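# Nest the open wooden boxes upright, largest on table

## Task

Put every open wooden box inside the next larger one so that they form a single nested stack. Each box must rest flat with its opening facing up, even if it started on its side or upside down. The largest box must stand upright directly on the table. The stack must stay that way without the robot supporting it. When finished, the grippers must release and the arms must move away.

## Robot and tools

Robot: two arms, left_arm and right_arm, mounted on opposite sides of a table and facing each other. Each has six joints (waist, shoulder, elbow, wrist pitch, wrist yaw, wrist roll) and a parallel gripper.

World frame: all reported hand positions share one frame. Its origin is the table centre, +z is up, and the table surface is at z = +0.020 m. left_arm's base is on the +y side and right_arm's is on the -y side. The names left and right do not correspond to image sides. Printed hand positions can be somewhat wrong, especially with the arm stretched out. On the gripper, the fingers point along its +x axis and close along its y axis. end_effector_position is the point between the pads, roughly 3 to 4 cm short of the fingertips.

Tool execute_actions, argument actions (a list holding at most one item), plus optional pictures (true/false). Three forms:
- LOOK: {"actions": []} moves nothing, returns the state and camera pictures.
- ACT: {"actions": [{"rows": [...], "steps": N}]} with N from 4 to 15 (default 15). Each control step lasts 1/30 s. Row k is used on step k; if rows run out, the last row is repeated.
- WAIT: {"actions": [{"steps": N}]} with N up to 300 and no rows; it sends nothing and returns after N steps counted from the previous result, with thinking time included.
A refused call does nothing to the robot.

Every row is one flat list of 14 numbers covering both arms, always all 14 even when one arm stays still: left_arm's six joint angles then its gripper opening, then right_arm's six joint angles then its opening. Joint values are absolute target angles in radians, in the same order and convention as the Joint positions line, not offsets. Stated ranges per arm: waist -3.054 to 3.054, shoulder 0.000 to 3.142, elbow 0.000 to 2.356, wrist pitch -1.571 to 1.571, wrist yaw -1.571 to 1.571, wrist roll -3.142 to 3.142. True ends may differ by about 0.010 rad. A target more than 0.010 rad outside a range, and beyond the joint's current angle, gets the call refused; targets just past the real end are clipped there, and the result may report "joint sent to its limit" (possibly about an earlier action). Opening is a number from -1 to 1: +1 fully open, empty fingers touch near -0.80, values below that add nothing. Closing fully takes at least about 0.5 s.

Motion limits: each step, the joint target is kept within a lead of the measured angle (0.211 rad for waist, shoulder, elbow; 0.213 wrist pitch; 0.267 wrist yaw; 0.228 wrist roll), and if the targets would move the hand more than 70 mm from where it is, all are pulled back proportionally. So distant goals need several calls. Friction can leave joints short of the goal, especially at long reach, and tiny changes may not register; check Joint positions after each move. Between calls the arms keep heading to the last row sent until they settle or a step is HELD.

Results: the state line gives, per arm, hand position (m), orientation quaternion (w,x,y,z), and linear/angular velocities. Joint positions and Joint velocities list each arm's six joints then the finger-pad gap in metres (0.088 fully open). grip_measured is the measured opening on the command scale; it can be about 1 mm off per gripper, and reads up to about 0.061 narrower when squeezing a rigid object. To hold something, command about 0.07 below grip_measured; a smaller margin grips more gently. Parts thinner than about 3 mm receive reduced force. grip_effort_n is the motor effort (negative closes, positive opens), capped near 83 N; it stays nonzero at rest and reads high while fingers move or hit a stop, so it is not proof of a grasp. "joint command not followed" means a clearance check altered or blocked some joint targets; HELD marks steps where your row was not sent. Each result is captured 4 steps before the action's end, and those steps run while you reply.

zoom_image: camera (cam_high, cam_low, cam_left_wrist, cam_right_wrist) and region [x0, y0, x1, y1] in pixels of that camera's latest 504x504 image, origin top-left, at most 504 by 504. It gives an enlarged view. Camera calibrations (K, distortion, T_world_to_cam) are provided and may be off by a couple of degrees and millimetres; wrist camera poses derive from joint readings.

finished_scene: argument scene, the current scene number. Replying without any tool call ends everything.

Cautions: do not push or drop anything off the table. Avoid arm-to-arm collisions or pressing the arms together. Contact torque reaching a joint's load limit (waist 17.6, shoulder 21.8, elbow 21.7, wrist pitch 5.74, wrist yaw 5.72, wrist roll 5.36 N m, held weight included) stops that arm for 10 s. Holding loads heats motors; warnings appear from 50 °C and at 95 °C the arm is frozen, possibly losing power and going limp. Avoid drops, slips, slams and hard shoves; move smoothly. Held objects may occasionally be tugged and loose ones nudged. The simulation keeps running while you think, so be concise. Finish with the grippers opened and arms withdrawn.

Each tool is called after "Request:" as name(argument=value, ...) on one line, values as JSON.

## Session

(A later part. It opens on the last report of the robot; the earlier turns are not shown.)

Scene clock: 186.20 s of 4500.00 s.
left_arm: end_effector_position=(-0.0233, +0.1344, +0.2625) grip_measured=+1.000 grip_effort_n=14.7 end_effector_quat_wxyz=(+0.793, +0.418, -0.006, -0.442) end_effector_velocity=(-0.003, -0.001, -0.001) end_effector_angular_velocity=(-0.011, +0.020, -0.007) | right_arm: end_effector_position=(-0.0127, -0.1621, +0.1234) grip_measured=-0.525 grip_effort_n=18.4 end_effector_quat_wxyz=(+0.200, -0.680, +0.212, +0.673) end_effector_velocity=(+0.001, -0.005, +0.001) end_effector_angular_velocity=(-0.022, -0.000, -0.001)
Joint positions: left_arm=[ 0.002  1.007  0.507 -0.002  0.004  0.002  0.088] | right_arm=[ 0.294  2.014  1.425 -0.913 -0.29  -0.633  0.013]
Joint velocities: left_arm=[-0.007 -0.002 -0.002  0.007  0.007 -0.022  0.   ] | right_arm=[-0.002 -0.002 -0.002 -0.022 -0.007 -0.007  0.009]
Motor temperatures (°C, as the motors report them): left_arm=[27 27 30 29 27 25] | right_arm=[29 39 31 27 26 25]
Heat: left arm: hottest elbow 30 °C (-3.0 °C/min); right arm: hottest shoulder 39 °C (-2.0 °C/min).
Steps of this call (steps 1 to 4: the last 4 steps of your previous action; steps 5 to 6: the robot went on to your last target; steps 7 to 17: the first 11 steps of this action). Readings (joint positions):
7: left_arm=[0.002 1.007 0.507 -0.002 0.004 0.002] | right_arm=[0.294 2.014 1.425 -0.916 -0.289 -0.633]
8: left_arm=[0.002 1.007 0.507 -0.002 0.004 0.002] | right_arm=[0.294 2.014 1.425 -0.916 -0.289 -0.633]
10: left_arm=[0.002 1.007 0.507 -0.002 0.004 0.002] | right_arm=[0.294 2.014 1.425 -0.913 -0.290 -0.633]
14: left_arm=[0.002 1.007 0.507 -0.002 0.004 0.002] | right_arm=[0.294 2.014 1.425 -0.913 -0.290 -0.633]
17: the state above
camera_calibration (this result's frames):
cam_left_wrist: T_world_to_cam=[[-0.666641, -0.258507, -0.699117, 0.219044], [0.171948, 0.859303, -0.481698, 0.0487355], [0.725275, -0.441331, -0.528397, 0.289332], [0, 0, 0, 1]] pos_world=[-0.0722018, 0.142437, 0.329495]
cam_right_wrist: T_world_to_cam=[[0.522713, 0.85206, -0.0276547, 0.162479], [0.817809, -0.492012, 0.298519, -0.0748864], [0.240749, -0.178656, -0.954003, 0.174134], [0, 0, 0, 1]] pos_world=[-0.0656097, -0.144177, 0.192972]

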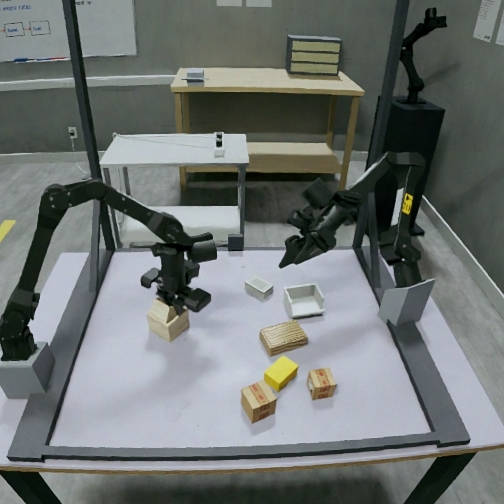

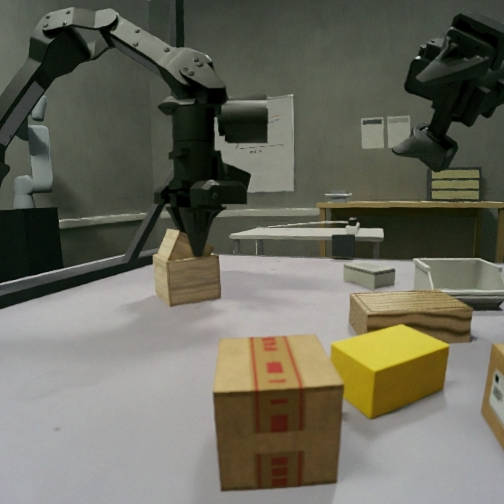

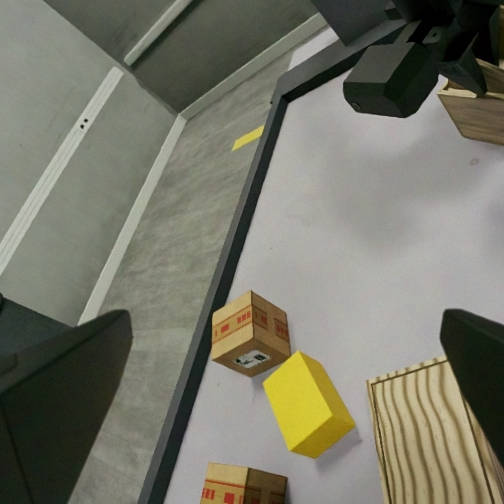

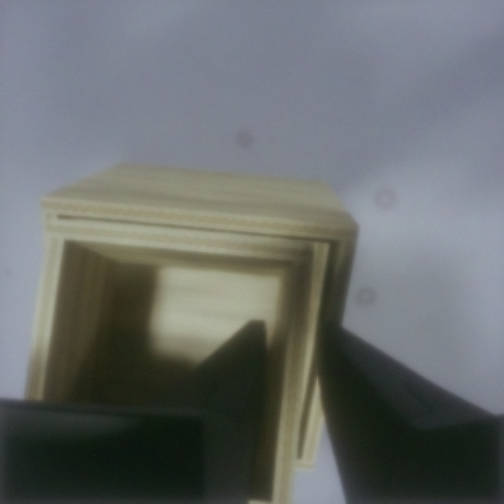

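Request:
execute_actions(actions=[{"rows":[[0,1,0.5,0,0,0,1,0.28,1.93,1.44,-0.97,-0.290,-0.633,-0.5]],"steps":15}])

Request:
execute_actions(actions=[{"steps":8}], pictures=true)

Scene clock: 186.70 s of 4500.00 s.
left_arm: end_effector_position=(-0.0233, +0.1344, +0.2625) grip_measured=+1.000 grip_effort_n=15.1 end_effector_quat_wxyz=(+0.793, +0.418, -0.006, -0.442) end_effector_velocity=(+0.001, +0.001, -0.001) end_effector_angular_velocity=(-0.025, +0.021, +0.014) | right_arm: end_effector_position=(-0.0164, -0.1648, +0.1540) grip_measured=-0.503 grip_effort_n=18.4 end_effector_quat_wxyz=(+0.211, -0.672, +0.201, +0.680) end_effector_velocity=(+0.004, -0.011, +0.000) end_effector_angular_velocity=(-0.048, -0.010, -0.009)
Joint positions: left_arm=[ 0.002  1.007  0.507 -0.002  0.004  0.002  0.088] | right_arm=[ 0.282  1.936  1.436 -0.966 -0.29  -0.633  0.014]
Joint velocities: left_arm=[-0.002 -0.002 -0.007  0.007 -0.007 -0.037  0.   ] | right_arm=[-0.002 -0.002 -0.002 -0.051 -0.007 -0.007 -0.   ]
Motor temperatures (°C, as the motors report them): left_arm=[27 27 30 29 27 25] | right_arm=[29 39 31 27 26 25]
Heat: left arm: hottest elbow 30 °C (-2.0 °C/min); right arm: hottest shoulder 39 °C (-2.0 °C/min).
Steps of this call (steps 1 to 4: the last 4 steps of your previous action; steps 5 to 15: the first 11 steps of this action). Readings (joint positions):
5: left_arm=[0.002 1.007 0.507 -0.002 0.004 0.002] | right_arm=[0.293 2.009 1.425 -0.917 -0.290 -0.633]
6: left_arm=[0.002 1.007 0.507 -0.002 0.004 0.002] | right_arm=[0.292 2.001 1.425 -0.933 -0.290 -0.633]
8: left_arm=[0.002 1.007 0.507 -0.002 0.004 0.002] | right_arm=[0.288 1.976 1.425 -0.951 -0.290 -0.633]
12: left_arm=[0.002 1.007 0.507 -0.002 0.004 0.002] | right_arm=[0.282 1.939 1.435 -0.961 -0.290 -0.633]
15: the state above

Scene clock: 186.97 s of 4500.00 s.
left_arm: end_effector_position=(-0.0233, +0.1344, +0.2625) grip_measured=+1.000 grip_effort_n=15.1 end_effector_quat_wxyz=(+0.793, +0.418, -0.006, -0.442) end_effector_velocity=(+0.003, +0.004, -0.001) end_effector_angular_velocity=(-0.012, +0.005, +0.029) | right_arm: end_effector_position=(-0.0162, -0.1653, +0.1540) grip_measured=-0.503 grip_effort_n=18.4 end_effector_quat_wxyz=(+0.211, -0.673, +0.202, +0.680) end_effector_velocity=(-0.002, +0.000, +0.000) end_effector_angular_velocity=(+0.003, +0.009, +0.012)
Joint positions: left_arm=[ 0.002  1.007  0.507 -0.002  0.004  0.002  0.088] | right_arm=[ 0.282  1.936  1.436 -0.968 -0.29  -0.633  0.014]
Joint velocities: left_arm=[-0.002 -0.002 -0.007 -0.007 -0.022 -0.022  0.   ] | right_arm=[ 0.002 -0.002 -0.002  0.007 -0.007 -0.007 -0.   ]
Motor temperatures (°C, as the motors report them): left_arm=[27 27 30 29 27 25] | right_arm=[29 39 31 27 26 25]
Heat: left arm: hottest elbow 30 °C (-2.0 °C/min); right arm: hottest shoulder 39 °C (-2.0 °C/min).
Kept back: nothing.
Steps of this call (steps 1 to 4: the last 4 steps of your previous action; steps 5 to 8: the robot went on to your last target). Readings (joint positions):
1: left_arm=[0.002 1.007 0.507 -0.002 0.004 0.002] | right_arm=[0.282 1.936 1.436 -0.966 -0.290 -0.633]
2: left_arm=[0.002 1.007 0.507 -0.002 0.004 0.002] | right_arm=[0.282 1.936 1.436 -0.967 -0.290 -0.633]
4: left_arm=[0.002 1.007 0.507 -0.002 0.004 0.002] | right_arm=[0.282 1.936 1.436 -0.967 -0.290 -0.633]
8: the state above
camera_calibration (this result's frames):
cam_left_wrist: T_world_to_cam=[[-0.666641, -0.258507, -0.699117, 0.219044], [0.171948, 0.859303, -0.481698, 0.0487355], [0.725275, -0.441331, -0.528397, 0.289332], [0, 0, 0, 1]] pos_world=[-0.0722018, 0.142437, 0.329495]
cam_right_wrist: T_world_to_cam=[[0.523746, 0.851865, -0.00399967, 0.164194], [0.820369, -0.503106, 0.271805, -0.080419], [0.229529, -0.145638, -0.962344, 0.21012], [0, 0, 0, 1]] pos_world=[-0.0682516, -0.149729, 0.224723]

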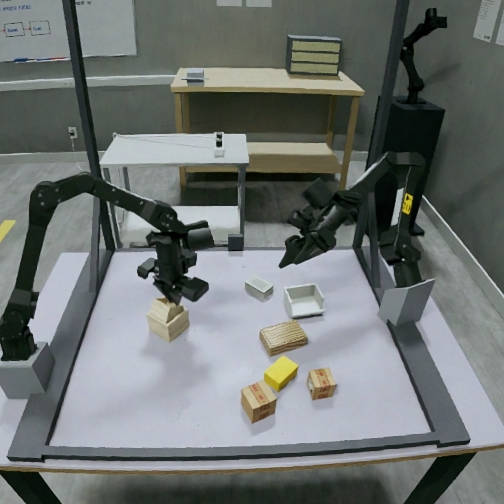

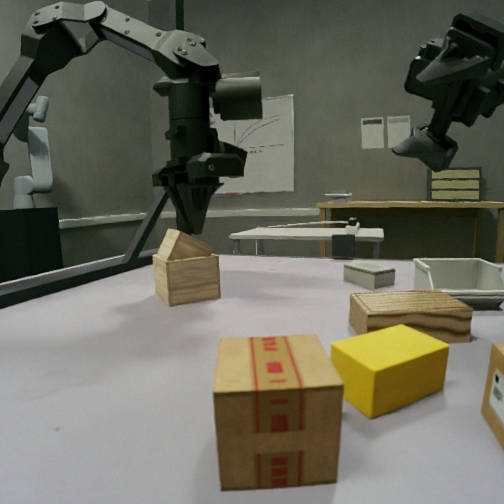

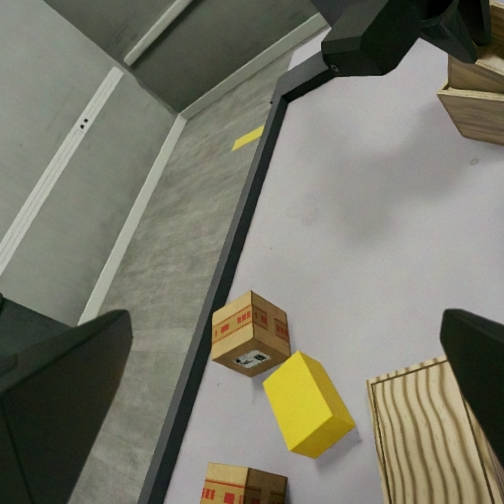

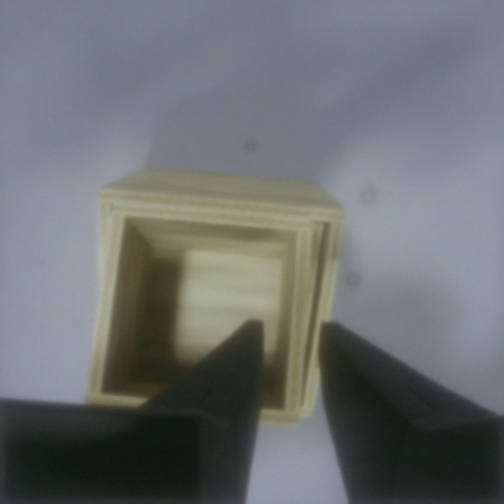

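Request:
execute_actions(actions=[{"rows":[[0,1,0.5,0,0,0,1,0.29,1.79,1.30,-0.98,-0.290,0.94,-0.3]],"steps":15}])

Request:
execute_actions(actions=[{"steps":15}], pictures=true)

Scene clock: 187.80 s of 4500.00 s.
left_arm: end_effector_position=(-0.0233, +0.1344, +0.2625) grip_measured=+1.000 grip_effort_n=15.1 end_effector_quat_wxyz=(+0.793, +0.418, -0.006, -0.442) end_effector_velocity=(+0.003, +0.004, -0.003) end_effector_angular_velocity=(+0.016, -0.012, +0.021) | right_arm: end_effector_position=(-0.0123, -0.1959, +0.1707) grip_measured=-0.312 grip_effort_n=18.4 end_effector_quat_wxyz=(+0.389, -0.587, +0.380, +0.600) end_effector_velocity=(+0.011, -0.021, -0.019) end_effector_angular_velocity=(-0.088, +0.027, -1.583)
Joint positions: left_arm=[ 0.002  1.007  0.507 -0.002  0.004  0.002  0.088] | right_arm=[ 0.286  1.801  1.32  -0.98  -0.29  -0.071  0.024]
Joint velocities: left_arm=[-0.007 -0.002 -0.002 -0.022 -0.022  0.007  0.   ] | right_arm=[-0.002 -0.002 -0.085  0.007 -0.022  1.56   0.004]
Motor temperatures (°C, as the motors report them): left_arm=[27 27 30 29 27 25] | right_arm=[29 39 31 27 26 25]
Heat: left arm: hottest elbow 30 °C (-2.0 °C/min); right arm: hottest shoulder 39 °C (-2.0 °C/min).
Steps of this call (steps 1 to 14: the robot went on to your last target; steps 15 to 25: the first 11 steps of this action). Readings (joint positions):
15: left_arm=[0.002 1.007 0.507 -0.002 0.004 0.002] | right_arm=[0.282 1.924 1.426 -0.961 -0.290 -0.600]
16: left_arm=[0.002 1.007 0.507 -0.002 0.004 0.002] | right_arm=[0.282 1.902 1.399 -0.963 -0.290 -0.544]
18: left_arm=[0.002 1.007 0.507 -0.002 0.004 0.002] | right_arm=[0.283 1.851 1.353 -0.984 -0.290 -0.440]
22: left_arm=[0.002 1.007 0.507 -0.002 0.004 0.002] | right_arm=[0.286 1.806 1.329 -0.980 -0.290 -0.229]
25: the state above

Scene clock: 188.30 s of 4500.00 s.
left_arm: end_effector_position=(-0.0233, +0.1344, +0.2625) grip_measured=+1.000 grip_effort_n=15.1 end_effector_quat_wxyz=(+0.793, +0.418, -0.006, -0.442) end_effector_velocity=(-0.001, +0.001, -0.003) end_effector_angular_velocity=(+0.005, +0.013, +0.001) | right_arm: end_effector_position=(-0.0113, -0.1977, +0.1697) grip_measured=-0.303 grip_effort_n=18.8 end_effector_quat_wxyz=(+0.584, -0.394, +0.582, +0.405) end_effector_velocity=(+0.003, -0.005, +0.001) end_effector_angular_velocity=(-0.031, +0.023, -1.559)
Joint positions: left_arm=[ 0.002  1.007  0.507 -0.002  0.004  0.002  0.088] | right_arm=[ 0.286  1.799  1.313 -0.98  -0.29   0.719  0.024]
Joint velocities: left_arm=[-0.002 -0.002 -0.002 -0.007  0.007 -0.007  0.   ] | right_arm=[-0.007 -0.007 -0.007 -0.022 -0.007  1.546  0.   ]
Motor temperatures (°C, as the motors report them): left_arm=[27 27 30 29 27 25] | right_arm=[29 39 31 27 26 25]
Heat: left arm: hottest elbow 30 °C (-2.0 °C/min); right arm: hottest shoulder 39 °C (-2.0 °C/min).
Kept back: nothing.
Steps of this call (steps 1 to 4: the last 4 steps of your previous action; steps 5 to 15: the robot went on to your last target). Readings (joint positions):
1: left_arm=[0.002 1.007 0.507 -0.002 0.004 0.002] | right_arm=[0.286 1.801 1.318 -0.980 -0.290 -0.018]
2: left_arm=[0.002 1.007 0.507 -0.002 0.004 0.002] | right_arm=[0.286 1.801 1.316 -0.980 -0.290 0.035]
4: left_arm=[0.002 1.007 0.507 -0.002 0.004 0.002] | right_arm=[0.286 1.801 1.314 -0.980 -0.290 0.140]
8: left_arm=[0.002 1.007 0.507 -0.002 0.004 0.002] | right_arm=[0.286 1.800 1.313 -0.980 -0.290 0.351]
15: the state above
camera_calibration (this result's frames):
cam_left_wrist: T_world_to_cam=[[-0.666641, -0.258507, -0.699117, 0.219044], [0.171948, 0.859303, -0.481698, 0.0487355], [0.725275, -0.441331, -0.528397, 0.289332], [0, 0, 0, 1]] pos_world=[-0.0722018, 0.142437, 0.329495]
cam_right_wrist: T_world_to_cam=[[0.946445, -0.3219, -0.0249456, -0.0344403], [-0.303351, -0.913035, 0.272663, -0.198903], [-0.110547, -0.250494, -0.961786, 0.194682], [0, 0, 0, 1]] pos_world=[-0.00622007, -0.143925, 0.240617]

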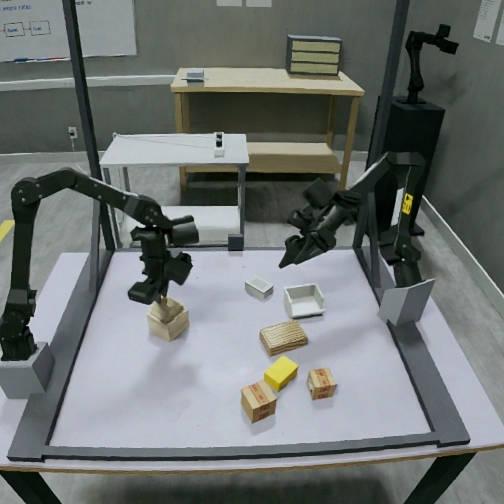

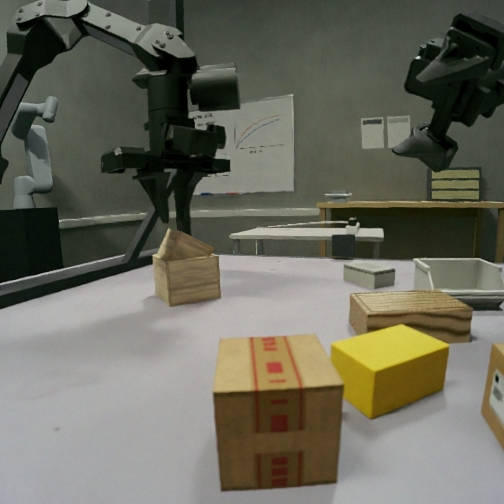

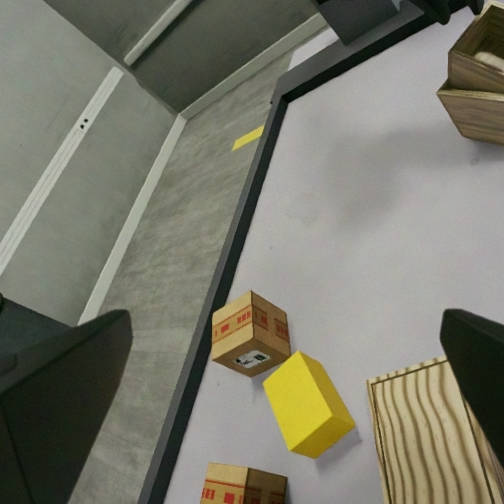

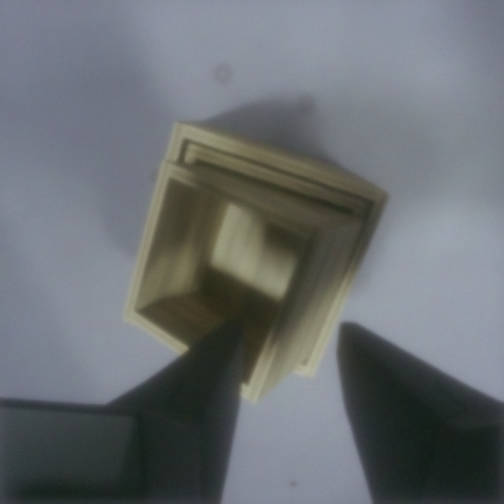

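Request:
execute_actions(actions=[{"steps":8}], pictures=true)

Scene clock: 188.57 s of 4500.00 s.
left_arm: end_effector_position=(-0.0233, +0.1344, +0.2625) grip_measured=+1.000 grip_effort_n=15.1 end_effector_quat_wxyz=(+0.793, +0.418, -0.006, -0.442) end_effector_velocity=(+0.002, +0.003, -0.003) end_effector_angular_velocity=(+0.012, -0.006, +0.008) | right_arm: end_effector_position=(-0.0113, -0.1977, +0.1697) grip_measured=-0.303 grip_effort_n=18.4 end_effector_quat_wxyz=(+0.620, -0.334, +0.619, +0.346) end_effector_velocity=(-0.002, +0.000, -0.002) end_effector_angular_velocity=(-0.002, +0.010, -0.180)
Joint positions: left_arm=[ 0.002  1.007  0.507 -0.002  0.004  0.002  0.088] | right_arm=[ 0.286  1.799  1.313 -0.98  -0.29   0.917  0.024]
Joint velocities: left_arm=[-0.002 -0.002 -0.007 -0.007 -0.007  0.007  0.   ] | right_arm=[ 0.002  0.002 -0.002  0.007 -0.007  0.183 -0.   ]
Motor temperatures (°C, as the motors report them): left_arm=[27 27 30 29 27 25] | right_arm=[29 39 31 27 26 25]
Heat: left arm: hottest elbow 30 °C (-2.0 °C/min); right arm: hottest shoulder 39 °C (-2.0 °C/min).
Kept back: nothing.
Steps of this call (steps 1 to 8: the robot went on to your last target). Readings (joint positions):
1: left_arm=[0.002 1.007 0.507 -0.002 0.004 0.002] | right_arm=[0.286 1.799 1.313 -0.980 -0.290 0.771]
2: left_arm=[0.002 1.007 0.507 -0.002 0.004 0.002] | right_arm=[0.286 1.799 1.313 -0.980 -0.290 0.814]
4: left_arm=[0.002 1.007 0.507 -0.002 0.004 0.002] | right_arm=[0.286 1.799 1.313 -0.980 -0.290 0.869]
8: the state above
camera_calibration (this result's frames):
cam_left_wrist: T_world_to_cam=[[-0.666641, -0.258507, -0.699117, 0.219044], [0.171948, 0.859303, -0.481698, 0.0487355], [0.725275, -0.441331, -0.528397, 0.289332], [0, 0, 0, 1]] pos_world=[-0.0722018, 0.142437, 0.329495]
cam_right_wrist: T_world_to_cam=[[0.864763, -0.501446, -0.027136, -0.0704854], [-0.475816, -0.835445, 0.275011, -0.185905], [-0.160574, -0.224908, -0.961058, 0.199053], [0, 0, 0, 1]] pos_world=[0.00445928, -0.14589, 0.240515]

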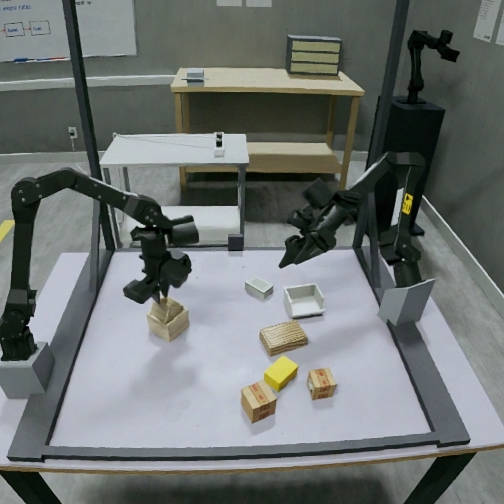

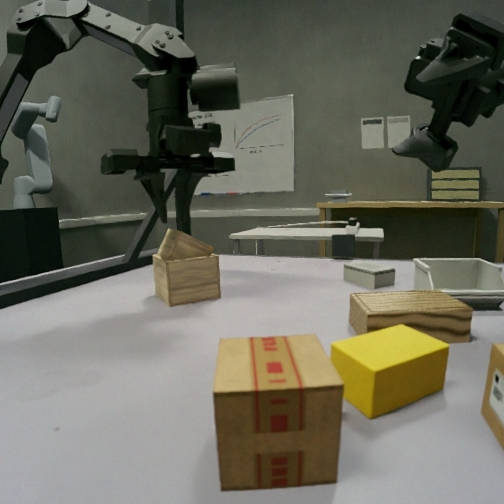

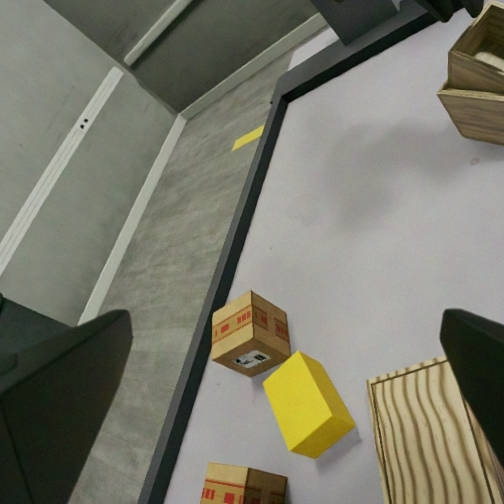

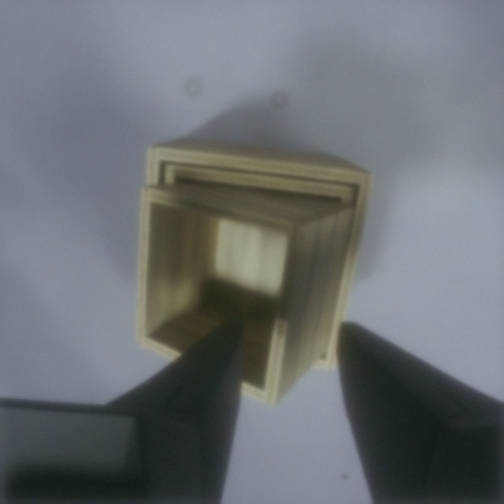

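Request:
execute_actions(actions=[{"rows":[[0,1,0.5,0,0,0,1,0.305,1.89,1.30,-0.895,-0.290,1.06,-0.3]],"steps":15}])

Request:
execute_actions(actions=[{"steps":8}], pictures=true)

Scene clock: 189.20 s of 4500.00 s.
left_arm: end_effector_position=(-0.0233, +0.1344, +0.2625) grip_measured=+1.000 grip_effort_n=15.1 end_effector_quat_wxyz=(+0.793, +0.418, -0.006, -0.442) end_effector_velocity=(+0.001, +0.001, -0.003) end_effector_angular_velocity=(+0.006, +0.005, +0.010) | right_arm: end_effector_position=(-0.0124, -0.1872, +0.1436) grip_measured=-0.303 grip_effort_n=18.4 end_effector_quat_wxyz=(+0.639, -0.298, +0.640, +0.306) end_effector_velocity=(-0.001, +0.010, -0.001) end_effector_angular_velocity=(+0.049, -0.005, -0.021)
Joint positions: left_arm=[ 0.002  1.007  0.507 -0.002  0.004  0.002  0.088] | right_arm=[ 0.3    1.874  1.307 -0.901 -0.29   1.052  0.024]
Joint velocities: left_arm=[-0.007  0.002 -0.002 -0.007 -0.007 -0.007  0.   ] | right_arm=[ 0.002  0.002 -0.002  0.051  0.022  0.037 -0.   ]
Motor temperatures (°C, as the motors report them): left_arm=[27 27 30 29 27 25] | right_arm=[28 39 31 27 26 25]
Heat: left arm: hottest elbow 30 °C (-2.0 °C/min); right arm: hottest shoulder 39 °C (-2.0 °C/min).
Steps of this call (steps 1 to 8: the robot went on to your last target; steps 9 to 19: the first 11 steps of this action). Readings (joint positions):
9: left_arm=[0.002 1.007 0.507 -0.002 0.004 0.002] | right_arm=[0.287 1.804 1.312 -0.975 -0.290 0.954]
10: left_arm=[0.002 1.007 0.507 -0.002 0.004 0.002] | right_arm=[0.289 1.813 1.312 -0.953 -0.290 0.982]
12: left_arm=[0.002 1.007 0.507 -0.002 0.004 0.002] | right_arm=[0.295 1.840 1.312 -0.922 -0.290 1.015]
16: left_arm=[0.002 1.007 0.507 -0.002 0.004 0.002] | right_arm=[0.300 1.873 1.307 -0.910 -0.290 1.045]
19: the state above

Scene clock: 189.47 s of 4500.00 s.
left_arm: end_effector_position=(-0.0233, +0.1344, +0.2625) grip_measured=+1.000 grip_effort_n=15.1 end_effector_quat_wxyz=(+0.793, +0.418, -0.006, -0.442) end_effector_velocity=(+0.000, +0.002, -0.004) end_effector_angular_velocity=(+0.008, +0.014, +0.004) | right_arm: end_effector_position=(-0.0124, -0.1870, +0.1432) grip_measured=-0.303 grip_effort_n=17.9 end_effector_quat_wxyz=(+0.640, -0.296, +0.641, +0.304) end_effector_velocity=(+0.003, -0.003, -0.001) end_effector_angular_velocity=(-0.008, -0.011, +0.001)
Joint positions: left_arm=[ 0.002  1.007  0.507 -0.002  0.004  0.002  0.088] | right_arm=[ 0.3    1.875  1.307 -0.9   -0.29   1.057  0.024]
Joint velocities: left_arm=[-0.002 -0.002 -0.007 -0.007  0.007 -0.007  0.   ] | right_arm=[-0.002 -0.002 -0.007 -0.007  0.007 -0.007 -0.   ]
Motor temperatures (°C, as the motors report them): left_arm=[27 27 30 29 27 25] | right_arm=[28 39 31 27 26 25]
Heat: left arm: hottest elbow 30 °C (-2.0 °C/min); right arm: hottest shoulder 39 °C (-2.0 °C/min).
Kept back: nothing.
Steps of this call (steps 1 to 4: the last 4 steps of your previous action; steps 5 to 8: the robot went on to your last target). Readings (joint positions):
1: left_arm=[0.002 1.007 0.507 -0.002 0.004 0.002] | right_arm=[0.300 1.874 1.307 -0.900 -0.290 1.054]
2: left_arm=[0.002 1.007 0.507 -0.002 0.004 0.002] | right_arm=[0.300 1.874 1.307 -0.900 -0.290 1.055]
4: left_arm=[0.002 1.007 0.507 -0.002 0.004 0.002] | right_arm=[0.300 1.875 1.307 -0.900 -0.290 1.056]
8: the state above
camera_calibration (this result's frames):
cam_left_wrist: T_world_to_cam=[[-0.666641, -0.258507, -0.699117, 0.219044], [0.171948, 0.859303, -0.481698, 0.0487355], [0.725275, -0.441331, -0.528397, 0.289332], [0, 0, 0, 1]] pos_world=[-0.0722018, 0.142437, 0.329495]
cam_right_wrist: T_world_to_cam=[[0.793821, -0.607661, -0.0244271, -0.0860271], [-0.577934, -0.766272, 0.280747, -0.159405], [-0.189317, -0.208746, -0.959471, 0.178292], [0, 0, 0, 1]] pos_world=[0.00991816, -0.137205, 0.213717]

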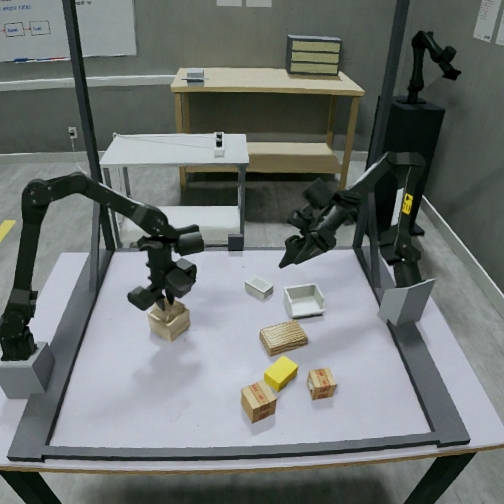

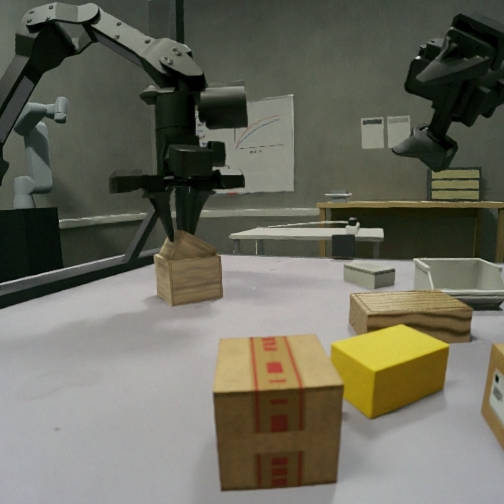

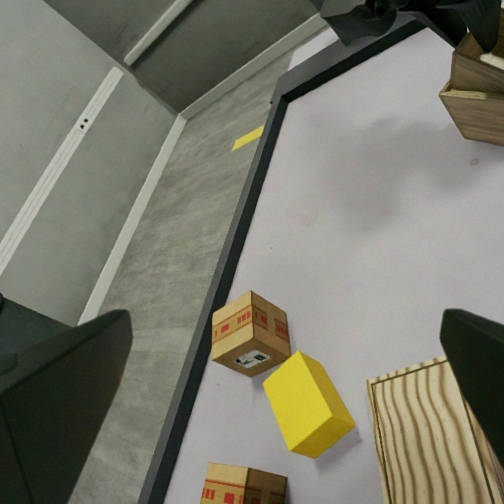

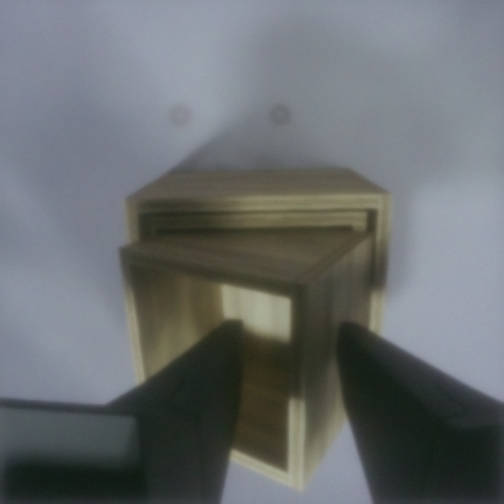

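Request:
execute_actions(actions=[{"rows":[[0,1,0.5,0,0,0,1,0.30,1.885,1.307,-0.895,-0.290,1.06,-1]],"steps":15}])

Request:
execute_actions(actions=[{"steps":10}], pictures=true)

Scene clock: 189.97 s of 4500.00 s.
left_arm: end_effector_position=(-0.0233, +0.1344, +0.2625) grip_measured=+1.000 grip_effort_n=15.1 end_effector_quat_wxyz=(+0.793, +0.418, -0.006, -0.442) end_effector_velocity=(+0.002, +0.004, -0.003) end_effector_angular_velocity=(+0.001, +0.017, +0.026) | right_arm: end_effector_position=(-0.0124, -0.1854, +0.1438) grip_measured=-0.750 grip_effort_n=-83.5 end_effector_quat_wxyz=(+0.640, -0.293, +0.641, +0.306) end_effector_velocity=(+0.003, -0.006, -0.002) end_effector_angular_velocity=(-0.030, -0.004, -0.004)
Joint positions: left_arm=[ 0.002  1.007  0.507 -0.002  0.004  0.002  0.088] | right_arm=[ 0.298  1.875  1.309 -0.895 -0.29   1.059  0.002]
Joint velocities: left_arm=[-0.002 -0.002 -0.002 -0.022 -0.007 -0.022  0.   ] | right_arm=[-0.002  0.002 -0.007 -0.022 -0.007 -0.007  0.   ]
Motor temperatures (°C, as the motors report them): left_arm=[27 27 30 29 27 25] | right_arm=[28 39 31 27 26 25]
Heat: left arm: hottest elbow 30 °C (-2.0 °C/min); right arm: hottest shoulder 39 °C (-2.0 °C/min).
Steps of this call (steps 1 to 4: the robot went on to your last target; steps 5 to 15: the first 11 steps of this action). Readings (joint positions):
5: left_arm=[0.002 1.007 0.507 -0.002 0.004 0.002] | right_arm=[0.300 1.875 1.307 -0.900 -0.290 1.058]
6: left_arm=[0.002 1.007 0.507 -0.002 0.004 0.002] | right_arm=[0.300 1.875 1.307 -0.900 -0.290 1.058]
8: left_arm=[0.002 1.007 0.507 -0.002 0.004 0.002] | right_arm=[0.299 1.875 1.307 -0.902 -0.288 1.058]
12: left_arm=[0.002 1.007 0.507 -0.002 0.004 0.002] | right_arm=[0.298 1.875 1.309 -0.893 -0.290 1.059]
15: the state above

Scene clock: 190.30 s of 4500.00 s.
left_arm: end_effector_position=(-0.0233, +0.1344, +0.2625) grip_measured=+1.000 grip_effort_n=14.7 end_effector_quat_wxyz=(+0.793, +0.418, -0.006, -0.442) end_effector_velocity=(-0.002, -0.001, -0.000) end_effector_angular_velocity=(-0.014, +0.019, -0.004) | right_arm: end_effector_position=(-0.0124, -0.1854, +0.1438) grip_measured=-0.750 grip_effort_n=-83.5 end_effector_quat_wxyz=(+0.640, -0.293, +0.641, +0.306) end_effector_velocity=(+0.000, -0.004, -0.003) end_effector_angular_velocity=(-0.018, +0.001, +0.020)
Joint positions: left_arm=[ 0.002  1.007  0.507 -0.002  0.004  0.002  0.088] | right_arm=[ 0.298  1.875  1.309 -0.895 -0.29   1.059  0.002]
Joint velocities: left_arm=[-0.002 -0.002 -0.002  0.007  0.007 -0.022  0.   ] | right_arm=[ 0.002  0.002 -0.007 -0.007 -0.007 -0.022 -0.   ]
Motor temperatures (°C, as the motors report them): left_arm=[27 27 30 29 27 25] | right_arm=[28 39 31 27 26 25]
Heat: left arm: hottest elbow 30 °C (-2.0 °C/min); right arm: hottest shoulder 39 °C (-2.0 °C/min).
Kept back: nothing.
Steps of this call (steps 1 to 4: the last 4 steps of your previous action; steps 5 to 10: the robot went on to your last target). Readings (joint positions):
1: left_arm=[0.002 1.007 0.507 -0.002 0.004 0.002] | right_arm=[0.298 1.875 1.309 -0.895 -0.290 1.059]
2: left_arm=[0.002 1.007 0.507 -0.002 0.004 0.002] | right_arm=[0.298 1.875 1.309 -0.895 -0.290 1.059]
4: left_arm=[0.002 1.007 0.507 -0.002 0.004 0.002] | right_arm=[0.298 1.875 1.309 -0.895 -0.290 1.059]
8: left_arm=[0.002 1.007 0.507 -0.002 0.004 0.002] | right_arm=[0.298 1.875 1.309 -0.895 -0.290 1.059]
10: the state above
camera_calibration (this result's frames):
cam_left_wrist: T_world_to_cam=[[-0.666641, -0.258507, -0.699117, 0.219044], [0.171948, 0.859303, -0.481698, 0.0487355], [0.725275, -0.441331, -0.528397, 0.289332], [0, 0, 0, 1]] pos_world=[-0.0722018, 0.142437, 0.329495]
cam_right_wrist: T_world_to_cam=[[0.792374, -0.60927, -0.0305494, -0.0844453], [-0.578831, -0.76671, 0.277688, -0.157985], [-0.19261, -0.20235, -0.960186, 0.180474], [0, 0, 0, 1]] pos_world=[0.0102263, -0.13606, 0.214579]

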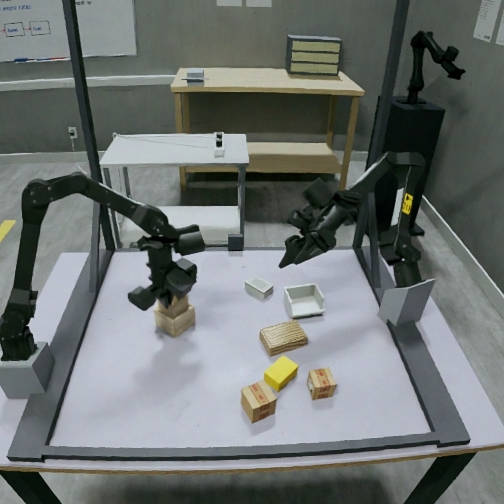

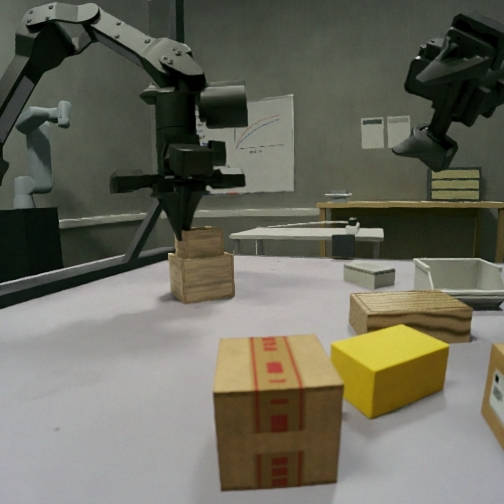

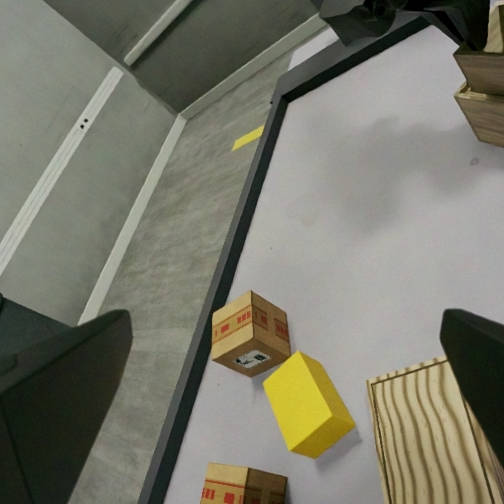

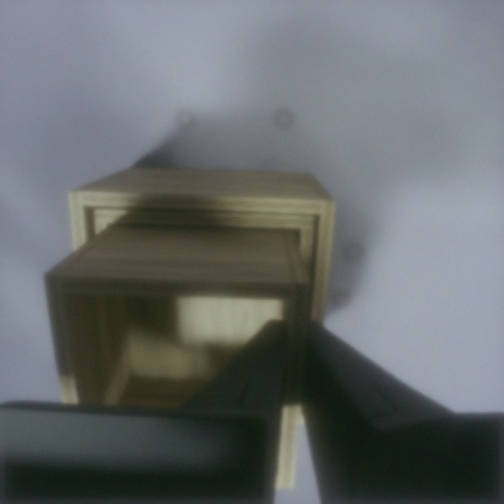

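Request:
execute_actions(actions=[{"rows":[[0,1,0.5,0,0,0,1,0.312,1.935,1.29,-0.85,-0.290,1.06,-1]],"steps":15}])

Request:
execute_actions(actions=[{"steps":6}], pictures=true)

Scene clock: 190.77 s of 4500.00 s.
left_arm: end_effector_position=(-0.0233, +0.1344, +0.2625) grip_measured=+1.000 grip_effort_n=15.1 end_effector_quat_wxyz=(+0.793, +0.418, -0.006, -0.442) end_effector_velocity=(+0.001, +0.002, -0.001) end_effector_angular_velocity=(-0.001, +0.003, +0.010) | right_arm: end_effector_position=(-0.0120, -0.1832, +0.1256) grip_measured=-0.750 grip_effort_n=-83.5 end_effector_quat_wxyz=(+0.638, -0.301, +0.641, +0.302) end_effector_velocity=(-0.005, +0.010, +0.002) end_effector_angular_velocity=(+0.048, +0.026, +0.036)
Joint positions: left_arm=[ 0.002  1.007  0.507 -0.002  0.004  0.002  0.088] | right_arm=[ 0.309  1.922  1.301 -0.854 -0.29   1.059  0.002]
Joint velocities: left_arm=[-0.002 -0.002 -0.002 -0.007 -0.007 -0.007  0.   ] | right_arm=[-0.002 -0.007 -0.002  0.051 -0.007 -0.022 -0.   ]
Motor temperatures (°C, as the motors report them): left_arm=[27 27 30 29 27 25] | right_arm=[28 39 31 27 26 25]
Heat: left arm: hottest elbow 30 °C (-2.0 °C/min); right arm: hottest shoulder 39 °C (-2.0 °C/min).
Steps of this call (steps 1 to 3: the robot went on to your last target; steps 4 to 14: the first 11 steps of this action). Readings (joint positions):
4: left_arm=[0.002 1.007 0.507 -0.002 0.004 0.002] | right_arm=[0.298 1.879 1.309 -0.893 -0.290 1.059]
5: left_arm=[0.002 1.007 0.507 -0.002 0.004 0.002] | right_arm=[0.300 1.885 1.309 -0.882 -0.290 1.059]
7: left_arm=[0.002 1.007 0.507 -0.002 0.004 0.002] | right_arm=[0.304 1.903 1.309 -0.865 -0.290 1.059]
11: left_arm=[0.002 1.007 0.507 -0.002 0.004 0.002] | right_arm=[0.309 1.921 1.301 -0.857 -0.290 1.059]
14: the state above

Scene clock: 190.97 s of 4500.00 s.
left_arm: end_effector_position=(-0.0233, +0.1344, +0.2625) grip_measured=+1.000 grip_effort_n=15.1 end_effector_quat_wxyz=(+0.793, +0.418, -0.006, -0.442) end_effector_velocity=(-0.001, +0.000, -0.001) end_effector_angular_velocity=(-0.008, +0.000, -0.003) | right_arm: end_effector_position=(-0.0120, -0.1830, +0.1255) grip_measured=-0.750 grip_effort_n=-83.5 end_effector_quat_wxyz=(+0.638, -0.301, +0.641, +0.302) end_effector_velocity=(-0.004, +0.001, +0.002) end_effector_angular_velocity=(+0.004, +0.025, +0.008)
Joint positions: left_arm=[ 0.002  1.007  0.507 -0.002  0.004  0.002  0.088] | right_arm=[ 0.309  1.923  1.301 -0.853 -0.29   1.059  0.002]
Joint velocities: left_arm=[-0.007 -0.007 -0.007  0.007 -0.007 -0.007  0.   ] | right_arm=[-0.002 -0.002  0.002  0.007 -0.022 -0.007 -0.   ]
Motor temperatures (°C, as the motors report them): left_arm=[27 27 30 29 27 25] | right_arm=[28 39 31 27 26 25]
Heat: left arm: hottest elbow 30 °C (-2.0 °C/min); right arm: hottest shoulder 39 °C (-2.0 °C/min).
Kept back: nothing.
Steps of this call (steps 1 to 4: the last 4 steps of your previous action; steps 5 to 6: the robot went on to your last target). Readings (joint positions):
1: left_arm=[0.002 1.007 0.507 -0.002 0.004 0.002] | right_arm=[0.309 1.922 1.301 -0.853 -0.290 1.059]
2: left_arm=[0.002 1.007 0.507 -0.002 0.004 0.002] | right_arm=[0.309 1.922 1.301 -0.853 -0.290 1.059]
4: left_arm=[0.002 1.007 0.507 -0.002 0.004 0.002] | right_arm=[0.309 1.923 1.301 -0.853 -0.290 1.059]
6: the state above
camera_calibration (this result's frames):
cam_left_wrist: T_world_to_cam=[[-0.666641, -0.258507, -0.699117, 0.219044], [0.171948, 0.859303, -0.481698, 0.0487355], [0.725275, -0.441331, -0.528397, 0.289332], [0, 0, 0, 1]] pos_world=[-0.0722018, 0.142437, 0.329495]
cam_right_wrist: T_world_to_cam=[[0.796543, -0.604336, -0.0172546, -0.084577], [-0.575073, -0.766164, 0.286853, -0.151843], [-0.186575, -0.218568, -0.957819, 0.160243], [0, 0, 0, 1]] pos_world=[0.00994581, -0.132425, 0.195581]

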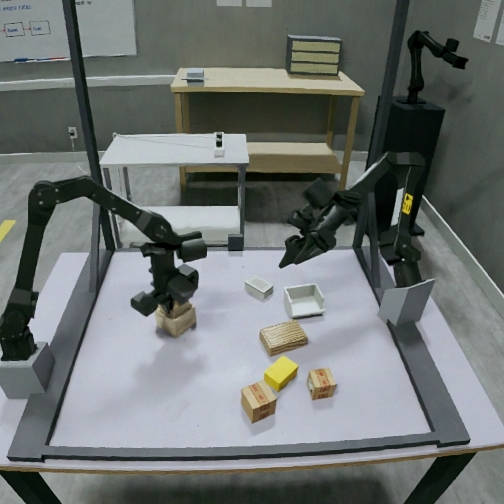

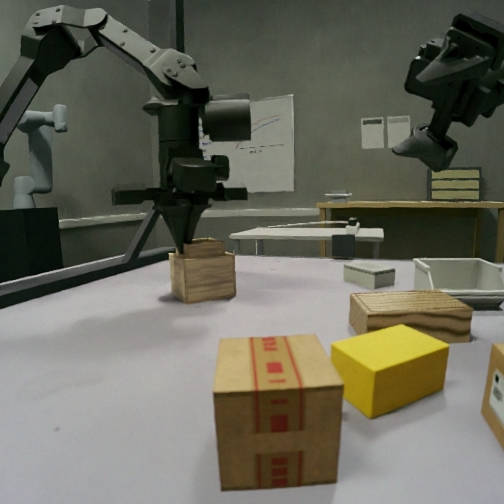

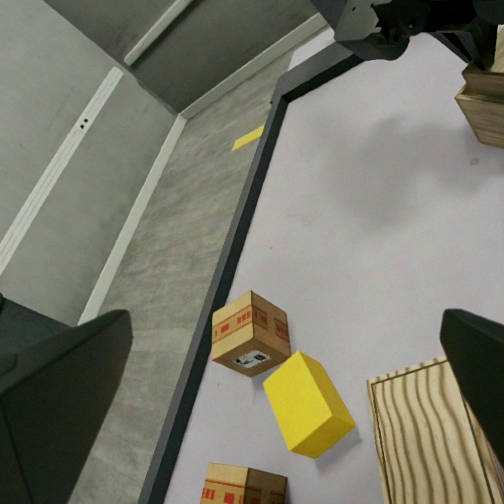

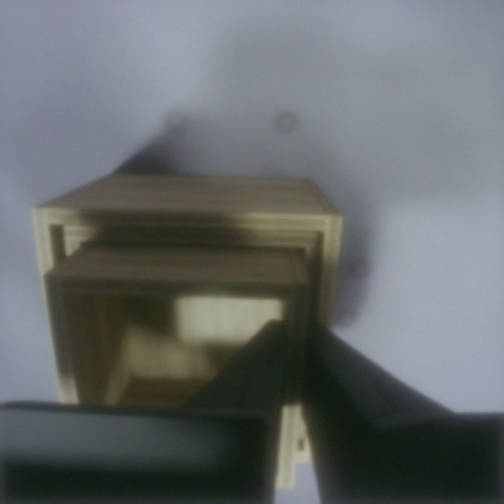

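Deep inside. Release and lift.

Request:
execute_actions(actions=[{"rows":[[0,1,0.5,0,0,0,1,0.309,1.923,1.301,-0.853,-0.290,1.06,-0.55]],"steps":12}])

Request:
execute_actions(actions=[{"rows":[[0,1,0.5,0,0,0,1,0.295,1.80,1.31,-0.97,-0.290,1.06,-0.55]],"steps":15}])

Request:
execute_actions(actions=[{"rows":[[0,1,0.5,0,0,0,1,0.25,1.6,1.2,-0.97,-0.290,1.06,-0.55]],"steps":15}], pictures=true)

Scene clock: 191.40 s of 4500.00 s.
left_arm: end_effector_position=(-0.0233, +0.1344, +0.2625) grip_measured=+1.000 grip_effort_n=15.1 end_effector_quat_wxyz=(+0.793, +0.418, -0.006, -0.442) end_effector_velocity=(-0.000, -0.002, +0.002) end_effector_angular_velocity=(+0.007, -0.022, -0.010) | right_arm: end_effector_position=(-0.0120, -0.1829, +0.1255) grip_measured=-0.600 grip_effort_n=19.3 end_effector_quat_wxyz=(+0.638, -0.301, +0.641, +0.302) end_effector_velocity=(-0.001, +0.001, +0.001) end_effector_angular_velocity=(+0.005, +0.009, +0.007)
Joint positions: left_arm=[ 0.002  1.007  0.507 -0.002  0.004  0.002  0.088] | right_arm=[ 0.309  1.923  1.301 -0.852 -0.29   1.059  0.01 ]
Joint velocities: left_arm=[-0.002  0.002  0.002  0.007 -0.007  0.022  0.   ] | right_arm=[-0.002 -0.002 -0.002  0.007 -0.007 -0.007  0.019]
Motor temperatures (°C, as the motors report them): left_arm=[27 27 30 29 27 25] | right_arm=[28 39 31 27 26 25]
Heat: left arm: hottest elbow 30 °C (-2.0 °C/min); right arm: hottest shoulder 39 °C (-2.0 °C/min).
Steps of this call (steps 1 to 5: the robot went on to your last target; steps 6 to 13: the first 8 steps of this action). Readings (joint positions):
6: left_arm=[0.002 1.007 0.507 -0.002 0.004 0.002] | right_arm=[0.309 1.923 1.301 -0.852 -0.290 1.059]
7: left_arm=[0.002 1.007 0.507 -0.002 0.004 0.002] | right_arm=[0.309 1.923 1.301 -0.852 -0.290 1.059]
9: left_arm=[0.002 1.007 0.507 -0.002 0.004 0.002] | right_arm=[0.309 1.923 1.301 -0.852 -0.290 1.059]
13: the state above

Scene clock: 191.90 s of 4500.00 s.
left_arm: end_effector_position=(-0.0233, +0.1344, +0.2625) grip_measured=+1.000 grip_effort_n=15.1 end_effector_quat_wxyz=(+0.793, +0.418, -0.006, -0.442) end_effector_velocity=(+0.003, +0.004, -0.003) end_effector_angular_velocity=(-0.002, +0.009, +0.031) | right_arm: end_effector_position=(-0.0147, -0.1969, +0.1658) grip_measured=-0.554 grip_effort_n=18.8 end_effector_quat_wxyz=(+0.640, -0.292, +0.641, +0.306) end_effector_velocity=(+0.007, -0.013, +0.000) end_effector_angular_velocity=(-0.056, -0.029, -0.014)
Joint positions: left_arm=[ 0.002  1.007  0.507 -0.002  0.004  0.002  0.088] | right_arm=[ 0.297  1.806  1.31  -0.963 -0.29   1.059  0.012]
Joint velocities: left_arm=[-0.007 -0.002 -0.002 -0.022 -0.022 -0.022  0.   ] | right_arm=[-0.002 -0.002 -0.002 -0.066  0.007 -0.007  0.   ]
Motor temperatures (°C, as the motors report them): left_arm=[27 27 30 29 27 25] | right_arm=[28 39 31 27 26 25]
Heat: left arm: hottest elbow 30 °C (-2.0 °C/min); right arm: hottest shoulder 39 °C (-3.0 °C/min).
Steps of this call (steps 1 to 4: the last 4 steps of your previous action; steps 5 to 15: the first 11 steps of this action). Readings (joint positions):
5: left_arm=[0.002 1.007 0.507 -0.002 0.004 0.002] | right_arm=[0.309 1.914 1.301 -0.860 -0.290 1.059]
6: left_arm=[0.002 1.007 0.507 -0.002 0.004 0.002] | right_arm=[0.307 1.901 1.301 -0.893 -0.290 1.059]
8: left_arm=[0.002 1.007 0.507 -0.002 0.004 0.002] | right_arm=[0.303 1.861 1.301 -0.932 -0.290 1.059]
12: left_arm=[0.002 1.007 0.507 -0.002 0.004 0.002] | right_arm=[0.297 1.808 1.310 -0.954 -0.290 1.059]
15: the state above

Scene clock: 192.40 s of 4500.00 s.
left_arm: end_effector_position=(-0.0233, +0.1344, +0.2625) grip_measured=+1.000 grip_effort_n=15.1 end_effector_quat_wxyz=(+0.793, +0.418, -0.006, -0.442) end_effector_velocity=(+0.001, +0.003, -0.002) end_effector_angular_velocity=(+0.006, +0.005, +0.017) | right_arm: end_effector_position=(-0.0054, -0.2142, +0.2077) grip_measured=-0.553 grip_effort_n=18.8 end_effector_quat_wxyz=(+0.646, -0.248, +0.636, +0.341) end_effector_velocity=(+0.022, -0.023, -0.029) end_effector_angular_velocity=(-0.085, -0.054, -0.018)
Joint positions: left_arm=[ 0.002  1.007  0.507 -0.002  0.004  0.002  0.088] | right_arm=[ 0.253  1.608  1.221 -0.969 -0.29   1.059  0.012]
Joint velocities: left_arm=[-0.002 -0.002  0.002 -0.022 -0.007 -0.007  0.   ] | right_arm=[-0.007 -0.002 -0.115  0.007  0.022 -0.022 -0.   ]
Motor temperatures (°C, as the motors report them): left_arm=[27 27 30 29 27 25] | right_arm=[28 39 31 27 26 25]
Heat: left arm: hottest elbow 30 °C (-2.0 °C/min); right arm: hottest shoulder 39 °C (-3.0 °C/min).
Steps of this call (steps 1 to 4: the last 4 steps of your previous action; steps 5 to 15: the first 11 steps of this action). Readings (joint positions):
5: left_arm=[0.002 1.007 0.507 -0.002 0.004 0.002] | right_arm=[0.295 1.788 1.301 -0.959 -0.290 1.059]
6: left_arm=[0.002 1.007 0.507 -0.002 0.004 0.002] | right_arm=[0.288 1.761 1.276 -0.960 -0.290 1.059]
8: left_arm=[0.002 1.007 0.507 -0.002 0.004 0.002] | right_arm=[0.269 1.688 1.239 -0.979 -0.290 1.059]
12: left_arm=[0.002 1.007 0.507 -0.002 0.004 0.002] | right_arm=[0.253 1.614 1.231 -0.969 -0.290 1.059]
15: the state above
camera_calibration (this result's frames):
cam_left_wrist: T_world_to_cam=[[-0.666641, -0.258507, -0.699117, 0.219044], [0.171948, 0.859303, -0.481698, 0.0487355], [0.725275, -0.441331, -0.528397, 0.289332], [0, 0, 0, 1]] pos_world=[-0.0722018, 0.142437, 0.329495]
cam_right_wrist: T_world_to_cam=[[0.781613, -0.611469, -0.123235, -0.0868932], [-0.580996, -0.785568, 0.212898, -0.184318], [-0.22699, -0.0948047, -0.969272, 0.262075], [0, 0, 0, 1]] pos_world=[0.020317, -0.173081, 0.282554]

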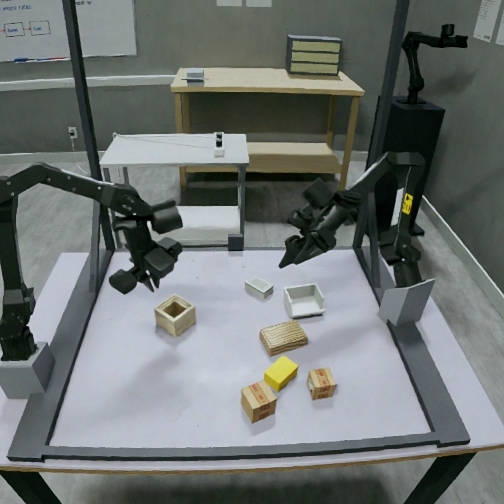

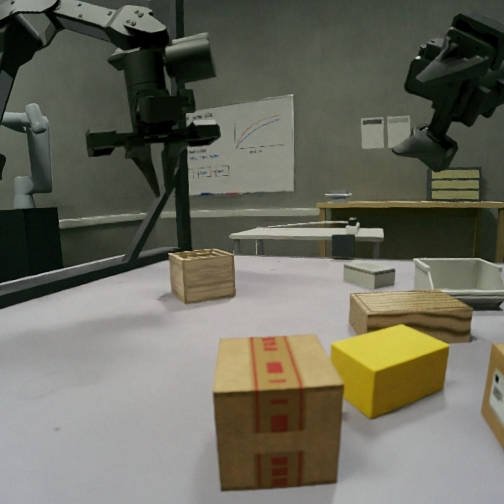

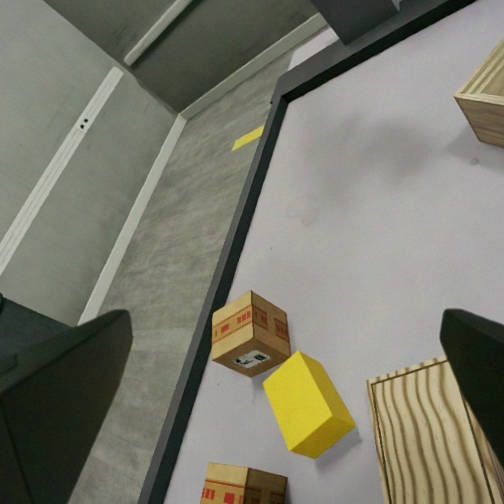

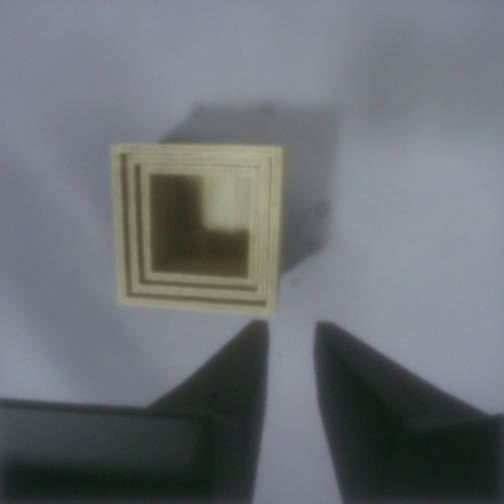

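Nested.

Request:
finished_scene(scene=1)

The scene is finished: the task was done.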